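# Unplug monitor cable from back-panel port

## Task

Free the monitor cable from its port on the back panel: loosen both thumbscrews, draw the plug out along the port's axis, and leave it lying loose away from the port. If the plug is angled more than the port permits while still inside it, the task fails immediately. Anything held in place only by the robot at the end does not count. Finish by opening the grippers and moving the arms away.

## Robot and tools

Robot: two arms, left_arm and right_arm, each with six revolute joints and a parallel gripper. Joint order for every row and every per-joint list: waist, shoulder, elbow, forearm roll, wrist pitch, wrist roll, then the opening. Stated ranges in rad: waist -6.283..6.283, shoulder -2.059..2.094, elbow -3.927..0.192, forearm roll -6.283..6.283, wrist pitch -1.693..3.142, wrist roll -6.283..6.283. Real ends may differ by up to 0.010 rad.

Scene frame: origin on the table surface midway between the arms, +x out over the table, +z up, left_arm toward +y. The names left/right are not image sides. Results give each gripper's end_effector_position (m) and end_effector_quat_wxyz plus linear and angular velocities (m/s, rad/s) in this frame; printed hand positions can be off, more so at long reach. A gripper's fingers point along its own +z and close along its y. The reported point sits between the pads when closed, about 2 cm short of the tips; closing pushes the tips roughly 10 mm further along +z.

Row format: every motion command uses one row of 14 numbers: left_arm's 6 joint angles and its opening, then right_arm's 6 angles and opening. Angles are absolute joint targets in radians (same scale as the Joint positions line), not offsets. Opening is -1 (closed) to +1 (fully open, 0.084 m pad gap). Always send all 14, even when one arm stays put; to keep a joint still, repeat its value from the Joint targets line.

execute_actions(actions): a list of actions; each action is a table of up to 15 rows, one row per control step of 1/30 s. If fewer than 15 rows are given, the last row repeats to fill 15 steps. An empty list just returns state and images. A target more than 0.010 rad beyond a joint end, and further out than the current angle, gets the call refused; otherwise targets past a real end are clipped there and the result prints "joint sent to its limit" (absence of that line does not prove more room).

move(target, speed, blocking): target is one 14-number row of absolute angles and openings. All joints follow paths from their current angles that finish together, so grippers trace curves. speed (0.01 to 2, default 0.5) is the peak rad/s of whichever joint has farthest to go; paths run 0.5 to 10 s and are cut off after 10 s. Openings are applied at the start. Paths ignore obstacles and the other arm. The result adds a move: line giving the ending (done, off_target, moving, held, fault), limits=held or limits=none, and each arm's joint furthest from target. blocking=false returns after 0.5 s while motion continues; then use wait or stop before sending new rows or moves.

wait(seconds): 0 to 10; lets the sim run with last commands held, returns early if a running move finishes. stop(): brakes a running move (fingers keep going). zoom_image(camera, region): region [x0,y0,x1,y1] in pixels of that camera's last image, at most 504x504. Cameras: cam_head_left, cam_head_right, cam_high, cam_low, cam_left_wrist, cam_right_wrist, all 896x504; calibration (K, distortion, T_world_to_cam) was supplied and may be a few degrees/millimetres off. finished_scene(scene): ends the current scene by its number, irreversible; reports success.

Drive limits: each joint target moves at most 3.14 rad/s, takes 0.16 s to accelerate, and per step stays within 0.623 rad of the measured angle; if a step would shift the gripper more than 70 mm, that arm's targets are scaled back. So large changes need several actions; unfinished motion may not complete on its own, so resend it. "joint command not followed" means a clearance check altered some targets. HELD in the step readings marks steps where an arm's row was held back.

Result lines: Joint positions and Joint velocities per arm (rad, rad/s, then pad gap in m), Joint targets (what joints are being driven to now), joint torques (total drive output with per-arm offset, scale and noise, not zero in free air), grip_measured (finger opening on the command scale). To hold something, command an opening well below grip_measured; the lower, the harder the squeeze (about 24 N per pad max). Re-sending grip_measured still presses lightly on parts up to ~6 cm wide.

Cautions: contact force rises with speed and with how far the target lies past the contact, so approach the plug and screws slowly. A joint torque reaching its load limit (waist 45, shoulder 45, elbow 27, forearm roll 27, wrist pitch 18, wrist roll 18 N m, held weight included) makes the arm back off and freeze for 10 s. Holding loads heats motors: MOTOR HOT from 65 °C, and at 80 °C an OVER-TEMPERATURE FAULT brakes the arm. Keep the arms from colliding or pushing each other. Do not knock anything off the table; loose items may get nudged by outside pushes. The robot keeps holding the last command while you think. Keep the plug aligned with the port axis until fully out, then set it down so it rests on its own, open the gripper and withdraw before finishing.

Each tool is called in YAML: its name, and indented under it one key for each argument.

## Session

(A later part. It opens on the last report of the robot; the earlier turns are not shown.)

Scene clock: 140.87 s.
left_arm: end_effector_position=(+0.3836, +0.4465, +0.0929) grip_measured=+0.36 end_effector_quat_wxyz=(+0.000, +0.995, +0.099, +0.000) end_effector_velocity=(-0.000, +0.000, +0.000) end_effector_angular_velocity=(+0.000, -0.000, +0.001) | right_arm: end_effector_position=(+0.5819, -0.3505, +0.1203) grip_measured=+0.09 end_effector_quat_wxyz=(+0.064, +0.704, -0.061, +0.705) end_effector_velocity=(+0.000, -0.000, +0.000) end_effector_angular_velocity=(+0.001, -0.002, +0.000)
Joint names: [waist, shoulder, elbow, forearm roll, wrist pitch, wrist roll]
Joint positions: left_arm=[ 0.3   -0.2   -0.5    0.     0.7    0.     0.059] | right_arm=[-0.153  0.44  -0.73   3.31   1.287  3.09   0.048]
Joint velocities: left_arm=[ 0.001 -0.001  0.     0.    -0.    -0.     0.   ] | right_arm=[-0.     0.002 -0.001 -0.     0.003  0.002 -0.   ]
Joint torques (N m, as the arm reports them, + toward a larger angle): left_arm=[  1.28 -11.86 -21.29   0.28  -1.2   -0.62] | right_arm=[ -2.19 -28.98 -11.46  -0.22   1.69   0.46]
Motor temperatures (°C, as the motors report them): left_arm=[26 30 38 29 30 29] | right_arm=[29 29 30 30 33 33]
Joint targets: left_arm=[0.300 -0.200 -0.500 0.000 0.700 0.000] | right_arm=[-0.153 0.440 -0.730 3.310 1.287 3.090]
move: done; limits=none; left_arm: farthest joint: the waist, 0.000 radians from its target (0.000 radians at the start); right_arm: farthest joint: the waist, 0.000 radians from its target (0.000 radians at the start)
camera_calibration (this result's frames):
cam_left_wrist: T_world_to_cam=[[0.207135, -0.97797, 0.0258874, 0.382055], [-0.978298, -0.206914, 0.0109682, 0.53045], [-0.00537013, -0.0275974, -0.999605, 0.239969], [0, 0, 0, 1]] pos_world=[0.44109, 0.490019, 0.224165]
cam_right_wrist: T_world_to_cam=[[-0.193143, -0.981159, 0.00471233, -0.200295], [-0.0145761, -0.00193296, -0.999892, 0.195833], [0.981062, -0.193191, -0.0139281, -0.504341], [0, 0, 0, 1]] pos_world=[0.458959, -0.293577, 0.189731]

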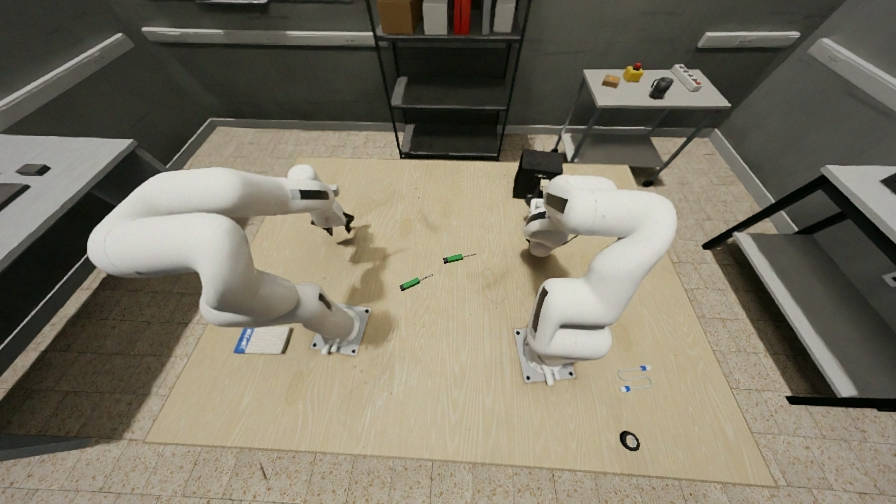

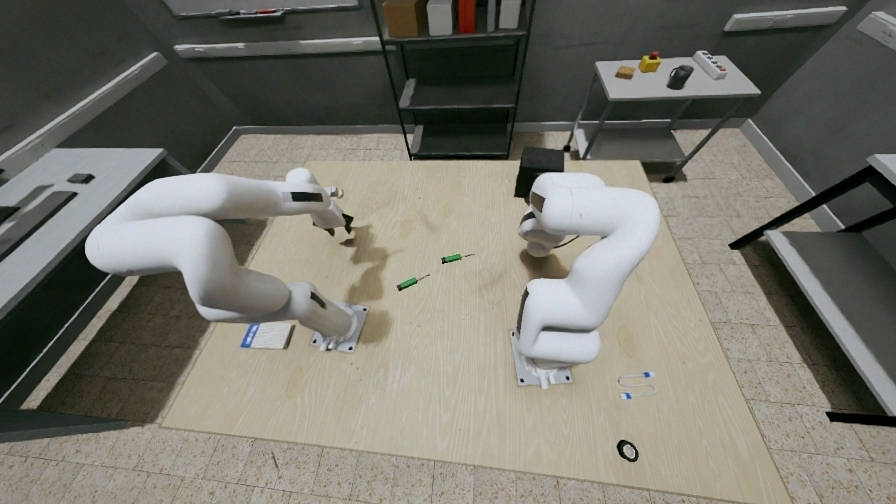

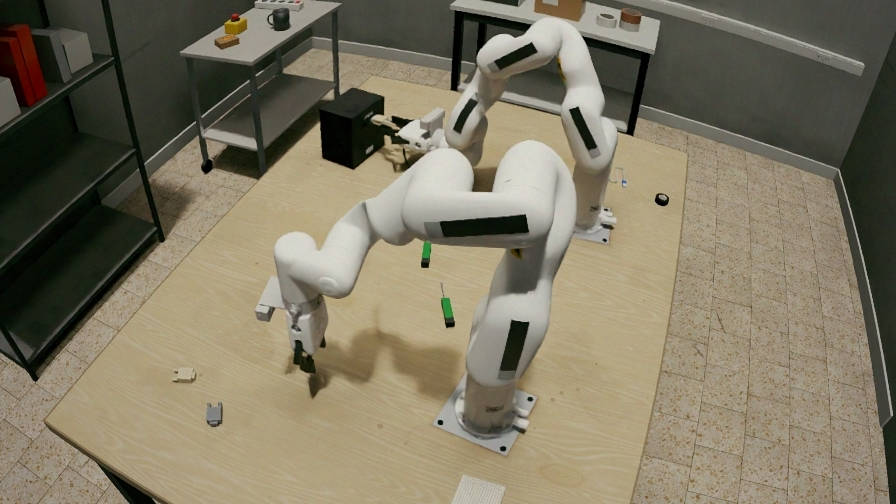

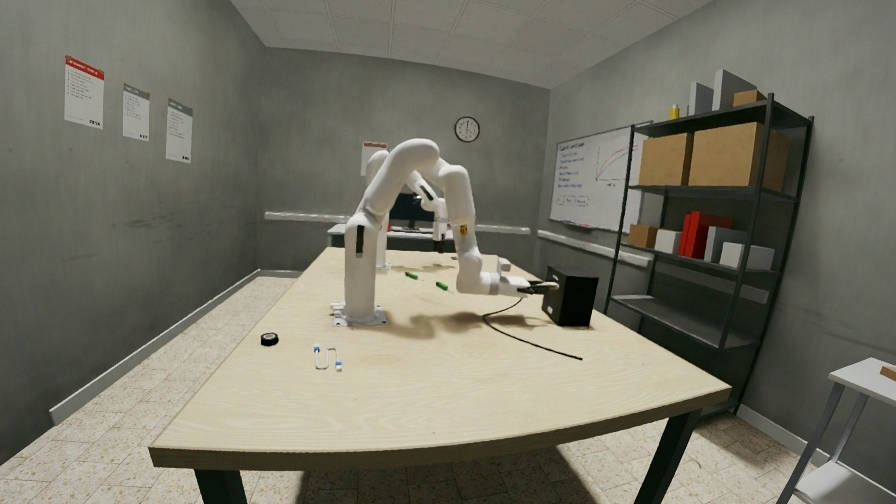

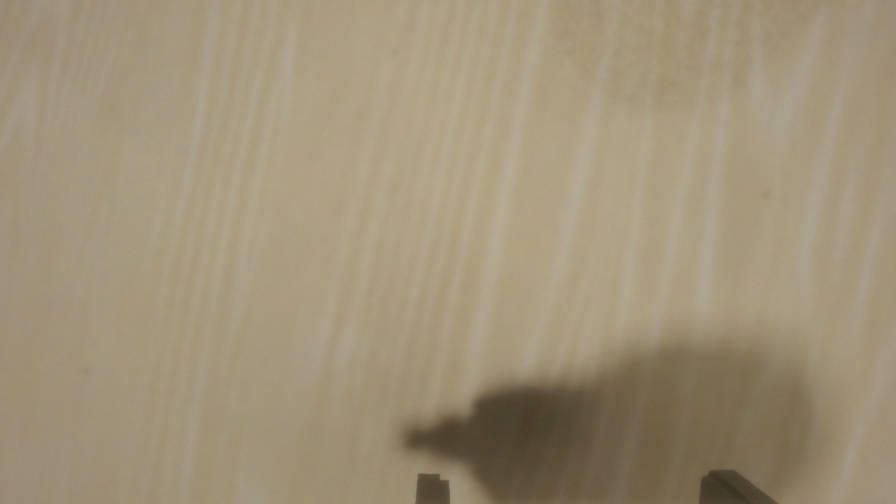

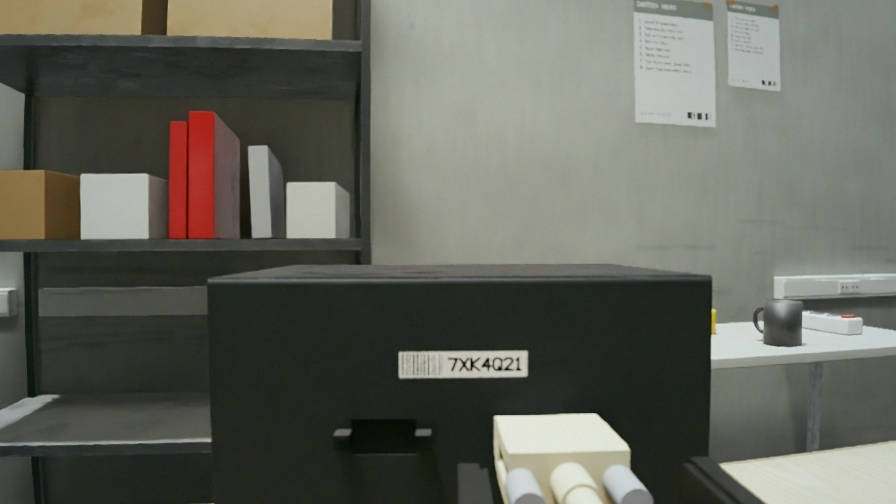

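move:
  target: [0.3,-0.2,-0.5,0,0.7,0,0.37,-0.153,0.4325,-0.756,3.31,1.252,3.09,0.1]
  speed: 0.1

move:
  target: [0.3,-0.2,-0.5,0,0.7,0,0.37,-0.153,0.4325,-0.756,3.31,1.252,3.09,-0.5]

move:
  target: [0.3,-0.2,-0.5,0,0.7,0,0.37,-0.153,0.4325,-0.756,3.31,1.252,2.6,-0.5]
  speed: 0.4

zoom_image:
  camera: "cam_high"
  region: [340,90,440,150]

Scene clock: 162.83 s.
left_arm: end_effector_position=(+0.3836, +0.4465, +0.0929) grip_measured=+0.36 end_effector_quat_wxyz=(+0.000, +0.995, +0.099, +0.000) end_effector_velocity=(+0.001, +0.000, +0.001) end_effector_angular_velocity=(+0.000, -0.002, -0.000) | right_arm: end_effector_position=(+0.5900, -0.3497, +0.1265) grip_measured=+0.09 end_effector_quat_wxyz=(+0.062, +0.705, -0.063, +0.704) end_effector_velocity=(+0.002, -0.001, +0.003) end_effector_angular_velocity=(+0.001, -0.005, -0.002)
Joint names: [waist, shoulder, elbow, forearm roll, wrist pitch, wrist roll]
Joint positions: left_arm=[ 0.3   -0.2   -0.5   -0.     0.7   -0.     0.059] | right_arm=[-0.153  0.433 -0.755  3.31   1.252  3.09   0.048]
Joint velocities: left_arm=[-0.    -0.001 -0.001 -0.     0.     0.     0.   ] | right_arm=[-0.001 -0.002 -0.004  0.    -0.     0.001 -0.   ]
Joint torques (N m, as the arm reports them, + toward a larger angle): left_arm=[  1.1  -11.8  -21.2    0.45  -1.65  -0.54] | right_arm=[ -3.32 -33.48 -15.41  -0.1    2.41   0.49]
Motor temperatures (°C, as the motors report them): left_arm=[26 30 38 29 30 29] | right_arm=[29 29 30 30 33 33]
Joint targets: left_arm=[0.300 -0.200 -0.500 0.000 0.700 0.000] | right_arm=[-0.153 0.432 -0.756 3.310 1.252 3.090]
move: done; limits=none; left_arm: farthest joint: the waist, 0.000 radians from its target (0.000 radians at the start); right_arm: farthest joint: the elbow, 0.001 radians from its target (0.026 radians at the start)
camera_calibration (this result's frames):
cam_left_wrist: T_world_to_cam=[[0.207136, -0.97797, 0.0258874, 0.382055], [-0.978298, -0.206915, 0.0109682, 0.530451], [-0.00537007, -0.0275975, -0.999605, 0.239969], [0, 0, 0, 1]] pos_world=[0.44109, 0.490019, 0.224165]
cam_right_wrist: T_world_to_cam=[[-0.19126, -0.981539, -0.000414808, -0.198564], [-0.0165098, 0.0036396, -0.999857, 0.20522], [0.981401, -0.191226, -0.0169011, -0.51119], [0, 0, 0, 1]] pos_world=[0.467093, -0.293398, 0.196469]

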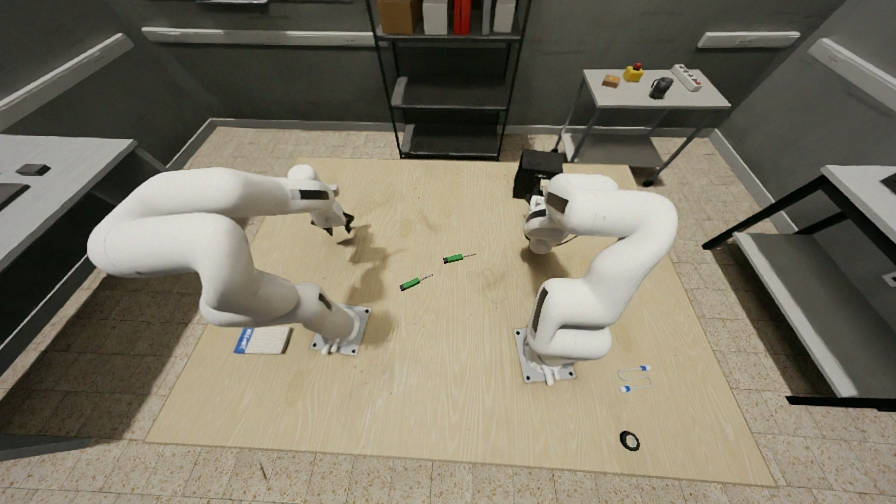

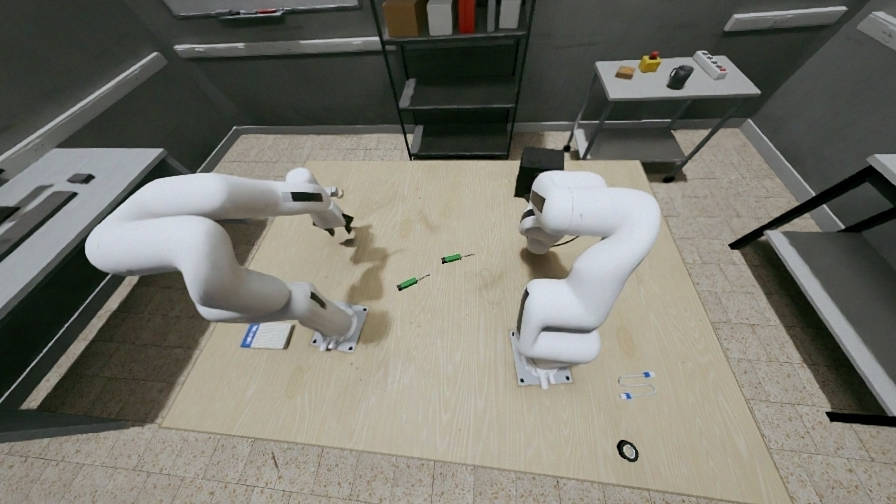

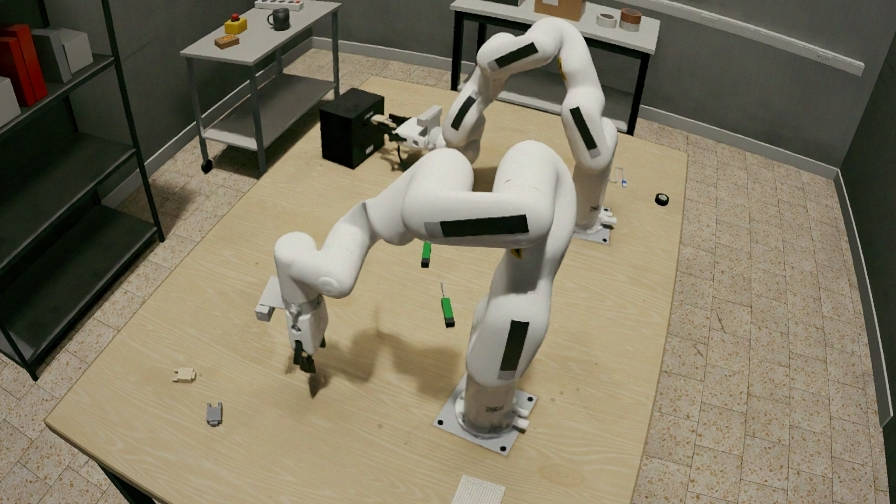

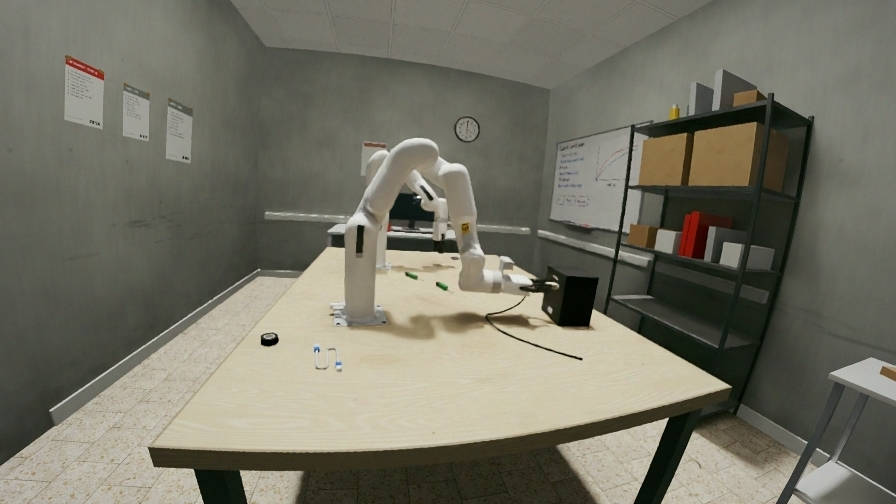

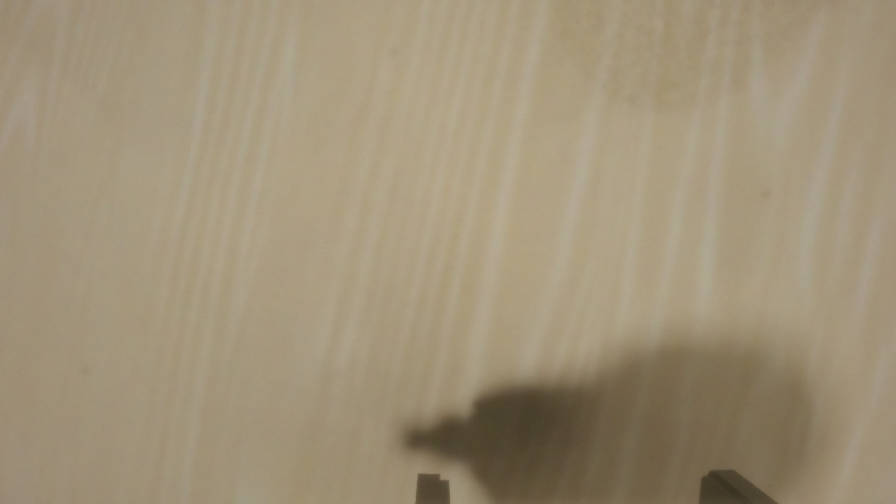

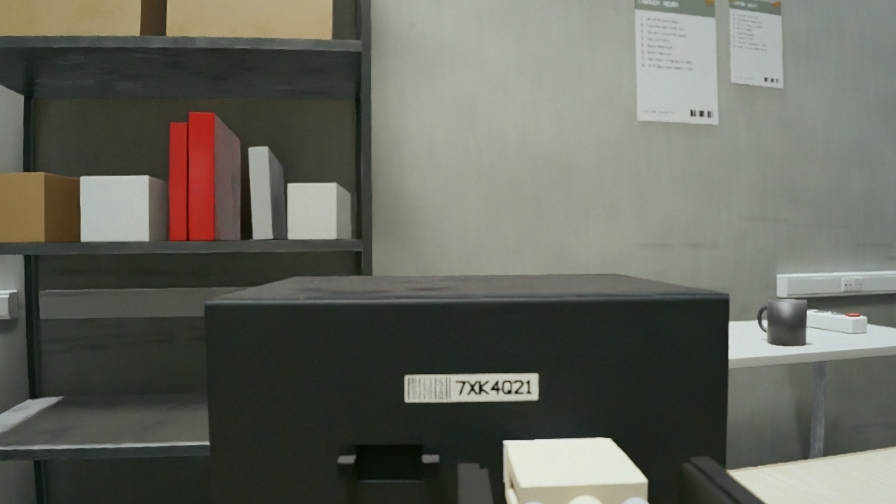

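Scene clock: 163.53 s.
left_arm: end_effector_position=(+0.3836, +0.4465, +0.0929) grip_measured=+0.36 end_effector_quat_wxyz=(+0.000, +0.995, +0.099, +0.000) end_effector_velocity=(+0.000, +0.001, +0.001) end_effector_angular_velocity=(+0.000, -0.002, +0.001) | right_arm: end_effector_position=(+0.5901, -0.3497, +0.1267) grip_measured=-0.28 end_effector_quat_wxyz=(+0.062, +0.704, -0.063, +0.704) end_effector_velocity=(+0.000, -0.000, -0.000) end_effector_angular_velocity=(-0.001, +0.001, -0.001)
Joint names: [waist, shoulder, elbow, forearm roll, wrist pitch, wrist roll]
Joint positions: left_arm=[ 0.3   -0.2   -0.5   -0.     0.7   -0.     0.059] | right_arm=[-0.153  0.433 -0.755  3.31   1.252  3.09   0.032]
Joint velocities: left_arm=[ 0.001 -0.001 -0.001  0.     0.     0.    -0.   ] | right_arm=[-0.001  0.    -0.    -0.    -0.001 -0.001  0.   ]
Joint torques (N m, as the arm reports them, + toward a larger angle): left_arm=[  0.69 -11.78 -21.53   0.26  -1.61  -0.58] | right_arm=[ -4.39 -32.84 -17.38   0.07   2.39   0.48]
Motor temperatures (°C, as the motors report them): left_arm=[26 30 38 29 30 29] | right_arm=[29 29 30 30 33 33]
Joint targets: left_arm=[0.300 -0.200 -0.500 0.000 0.700 0.000] | right_arm=[-0.153 0.432 -0.756 3.310 1.252 3.090]
move: done; limits=none; left_arm: farthest joint: the waist, 0.000 radians from its target (0.000 radians at the start); right_arm: farthest joint: the elbow, 0.001 radians from its target (0.001 radians at the start)
camera_calibration (this result's frames):
cam_left_wrist: T_world_to_cam=[[0.207136, -0.97797, 0.0258874, 0.382055], [-0.978297, -0.206915, 0.0109683, 0.530451], [-0.00537018, -0.0275975, -0.999605, 0.239969], [0, 0, 0, 1]] pos_world=[0.44109, 0.490019, 0.224165]
cam_right_wrist: T_world_to_cam=[[-0.191168, -0.981557, -0.000453097, -0.198567], [-0.0163135, 0.00363877, -0.99986, 0.205248], [0.981422, -0.191134, -0.0167083, -0.51123], [0, 0, 0, 1]] pos_world=[0.467121, -0.293365, 0.196588]

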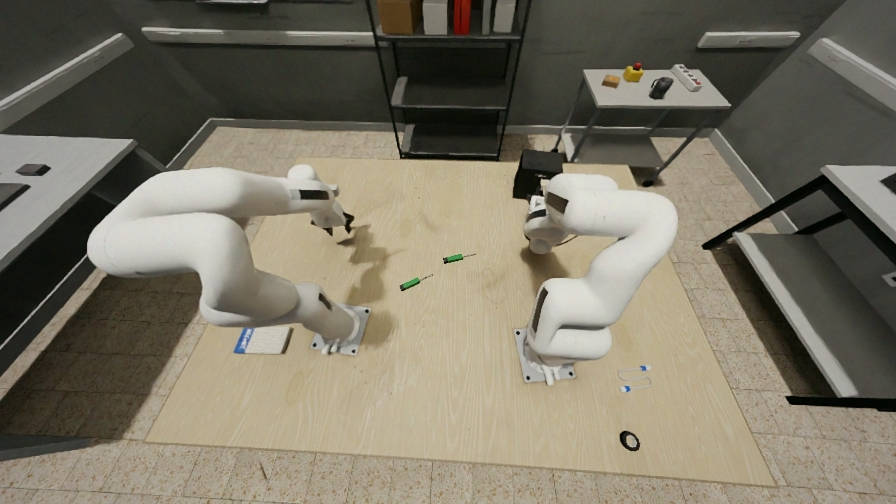

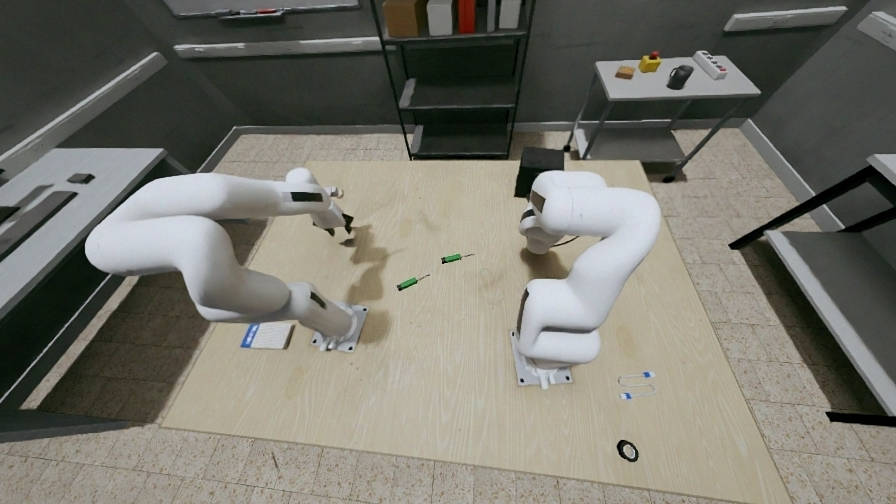

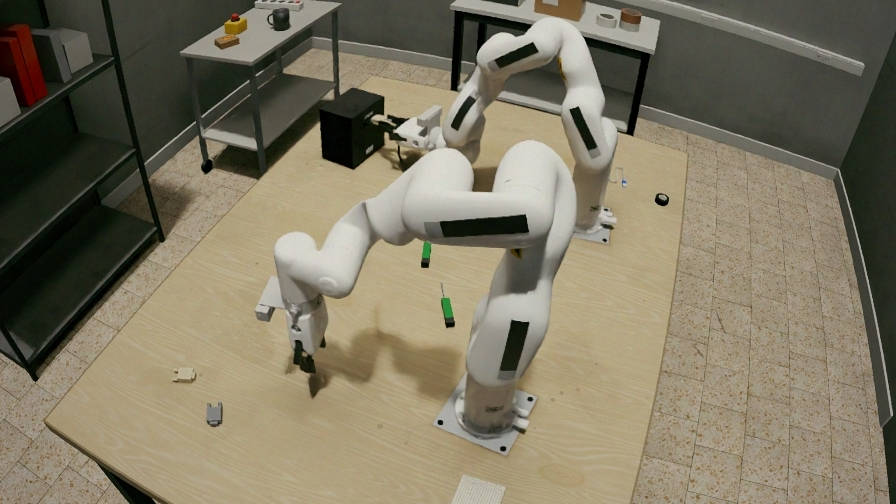

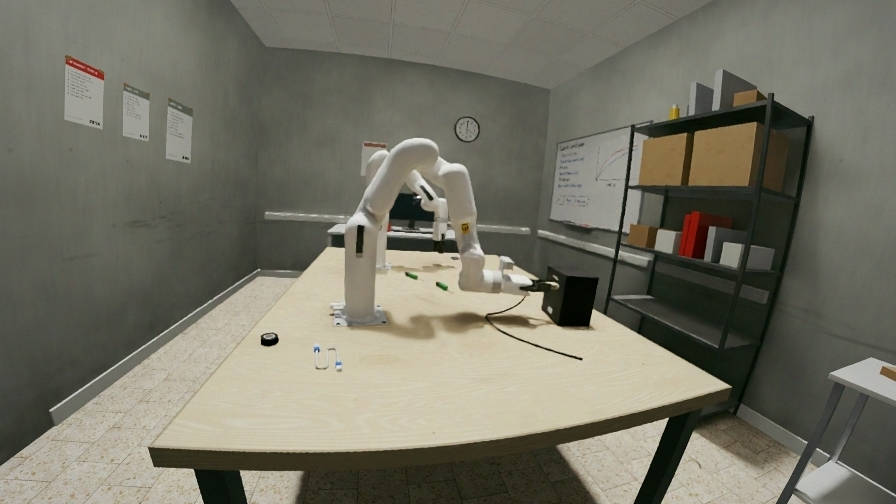

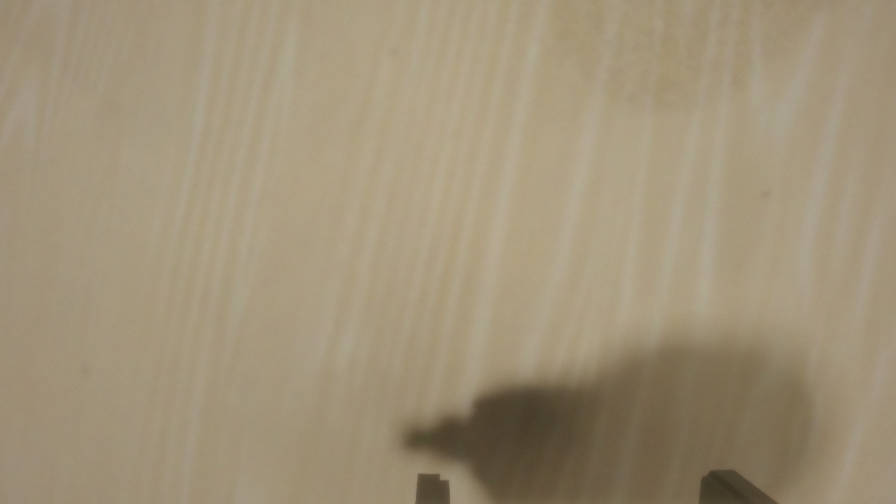

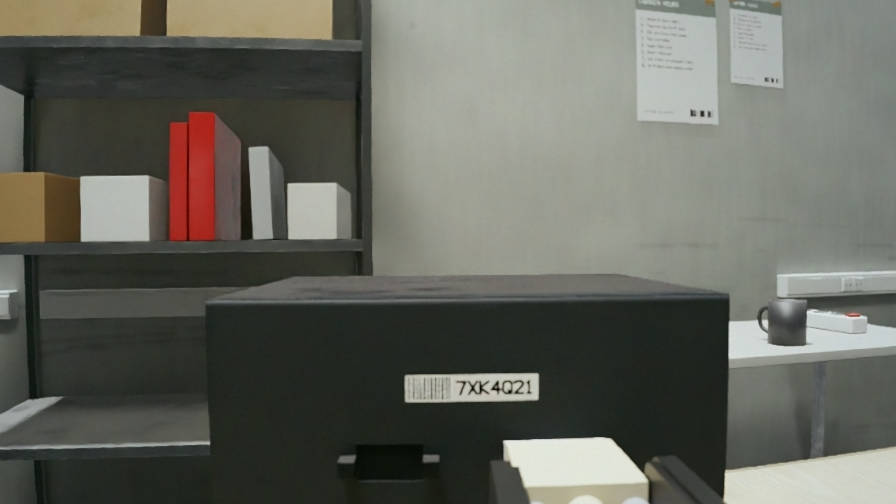

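Scene clock: 165.30 s.
left_arm: end_effector_position=(+0.3836, +0.4465, +0.0929) grip_measured=+0.36 end_effector_quat_wxyz=(+0.000, +0.995, +0.099, +0.000) end_effector_velocity=(-0.000, +0.000, -0.000) end_effector_angular_velocity=(-0.000, +0.002, -0.000) | right_arm: end_effector_position=(+0.5904, -0.3501, +0.1272) grip_measured=-0.26 end_effector_quat_wxyz=(+0.231, +0.698, +0.109, +0.669) end_effector_velocity=(-0.000, -0.000, -0.000) end_effector_angular_velocity=(-0.000, +0.002, +0.000)
Joint names: [waist, shoulder, elbow, forearm roll, wrist pitch, wrist roll]
Joint positions: left_arm=[ 0.3   -0.2   -0.5    0.     0.7   -0.     0.059] | right_arm=[-0.153  0.432 -0.756  3.31   1.252  2.6    0.033]
Joint velocities: left_arm=[ 0.001  0.001 -0.    -0.     0.001  0.001  0.   ] | right_arm=[-0.    -0.     0.    -0.    -0.001 -0.    -0.   ]
Joint torques (N m, as the arm reports them, + toward a larger angle): left_arm=[  0.87 -12.87 -21.14   0.14  -1.34  -0.75] | right_arm=[ -0.27 -32.1  -15.19  -0.85   1.98   0.16]
Motor temperatures (°C, as the motors report them): left_arm=[26 30 38 29 30 29] | right_arm=[29 29 30 30 33 33]
Joint targets: left_arm=[0.300 -0.200 -0.500 0.000 0.700 0.000] | right_arm=[-0.153 0.432 -0.756 3.310 1.252 2.600]
move: done; limits=none; left_arm: farthest joint: the waist, 0.000 radians from its target (0.000 radians at the start); right_arm: farthest joint: the waist, 0.000 radians from its target (0.000 radians at the start)
camera_calibration (this result's frames):
cam_left_wrist: T_world_to_cam=[[0.207135, -0.97797, 0.0258874, 0.382055], [-0.978298, -0.206915, 0.0109684, 0.53045], [-0.00537029, -0.0275975, -0.999605, 0.239969], [0, 0, 0, 1]] pos_world=[0.44109, 0.490019, 0.224165]
cam_right_wrist: T_world_to_cam=[[-0.171839, -0.865929, 0.469722, -0.229662], [-0.0978394, -0.459456, -0.882796, 0.0769065], [0.980255, -0.197656, -0.00576974, -0.514603], [0, 0, 0, 1]] pos_world=[0.472502, -0.26525, 0.172801]

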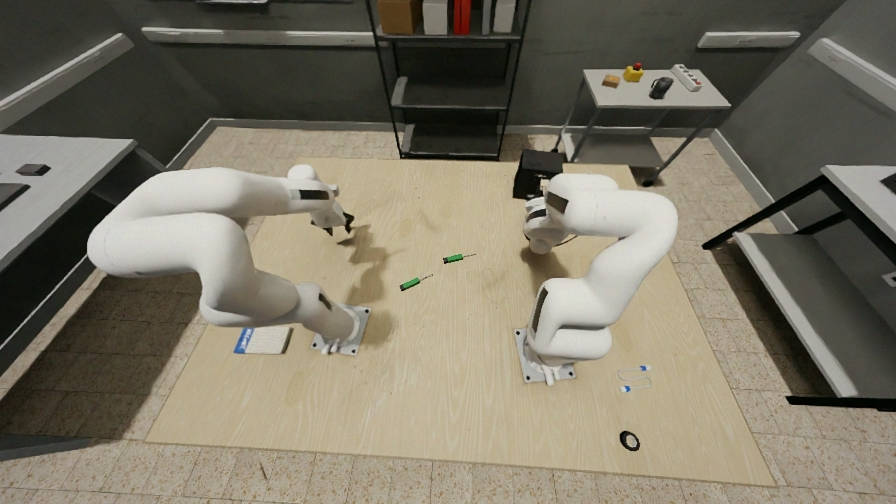

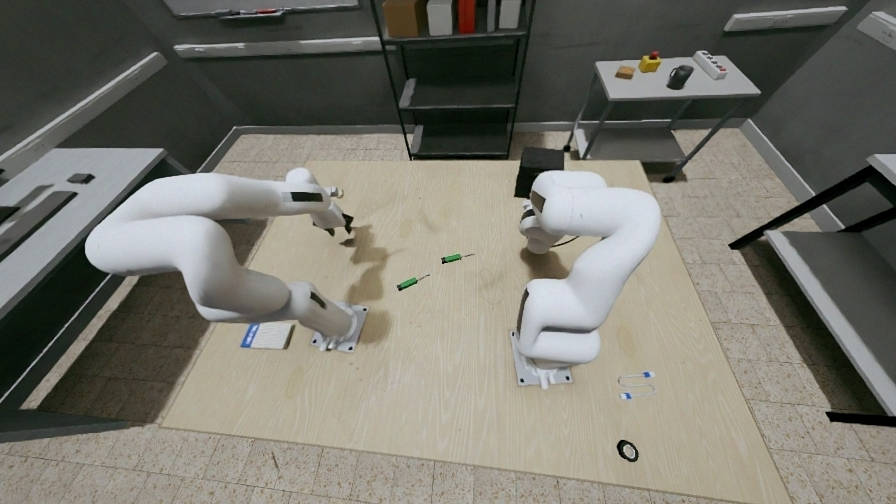

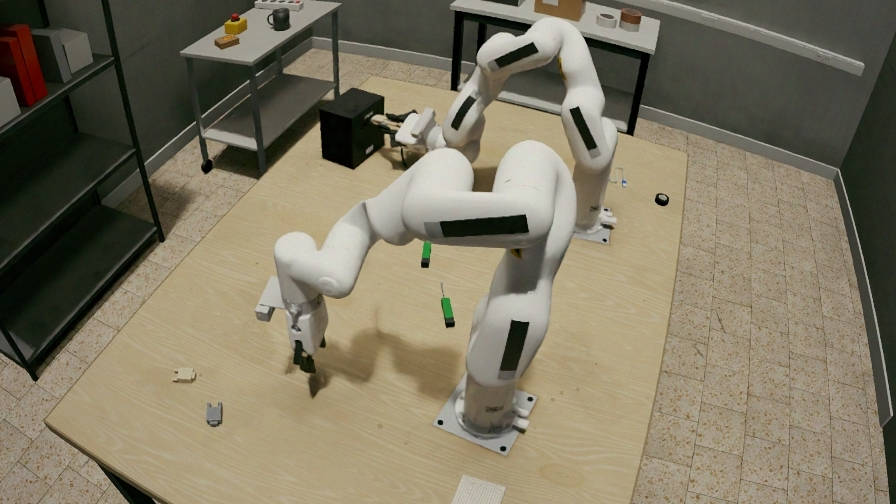

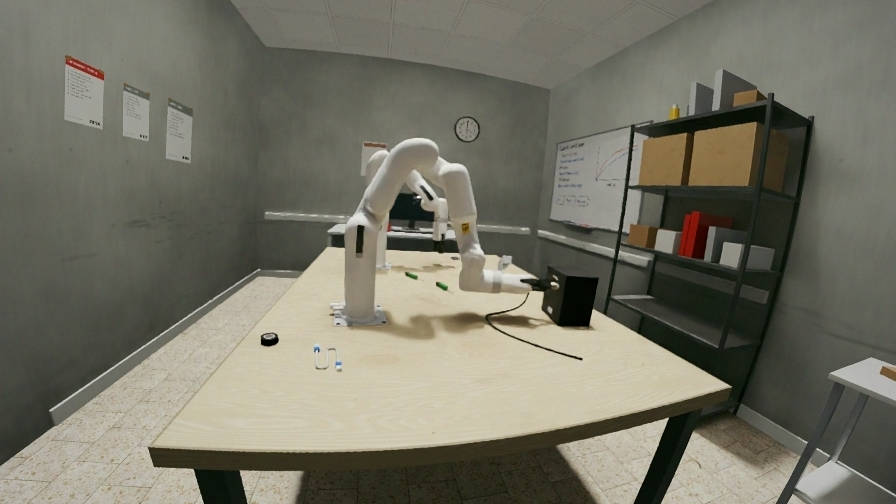

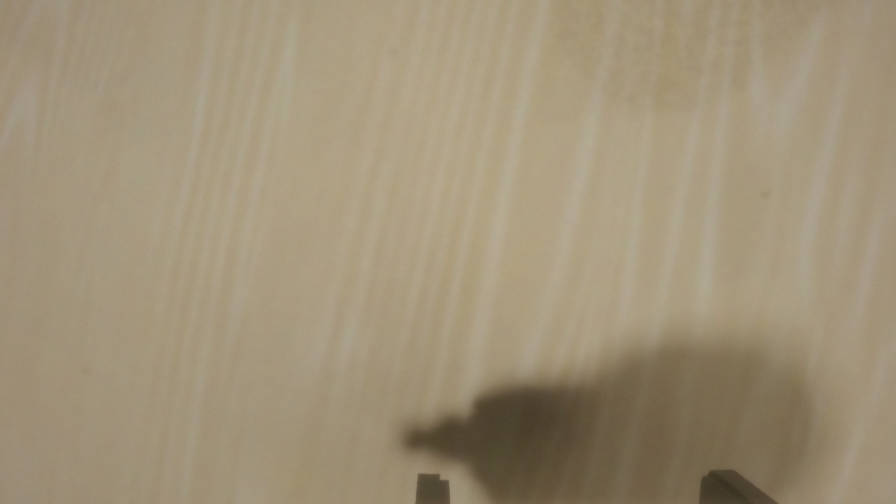

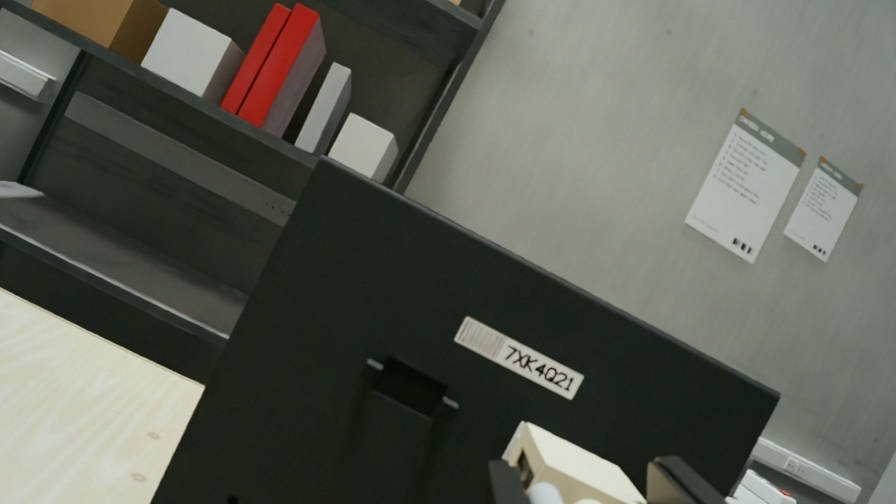

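Region (340, 90, 440, 150) of cam_high's 896x504 image, scaled by 5.040, with more detail than that image has; it fills the top 302 rows of this view, and the rest is white.

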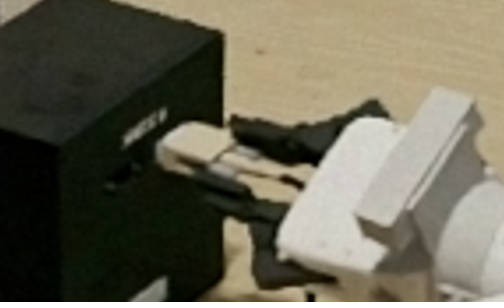

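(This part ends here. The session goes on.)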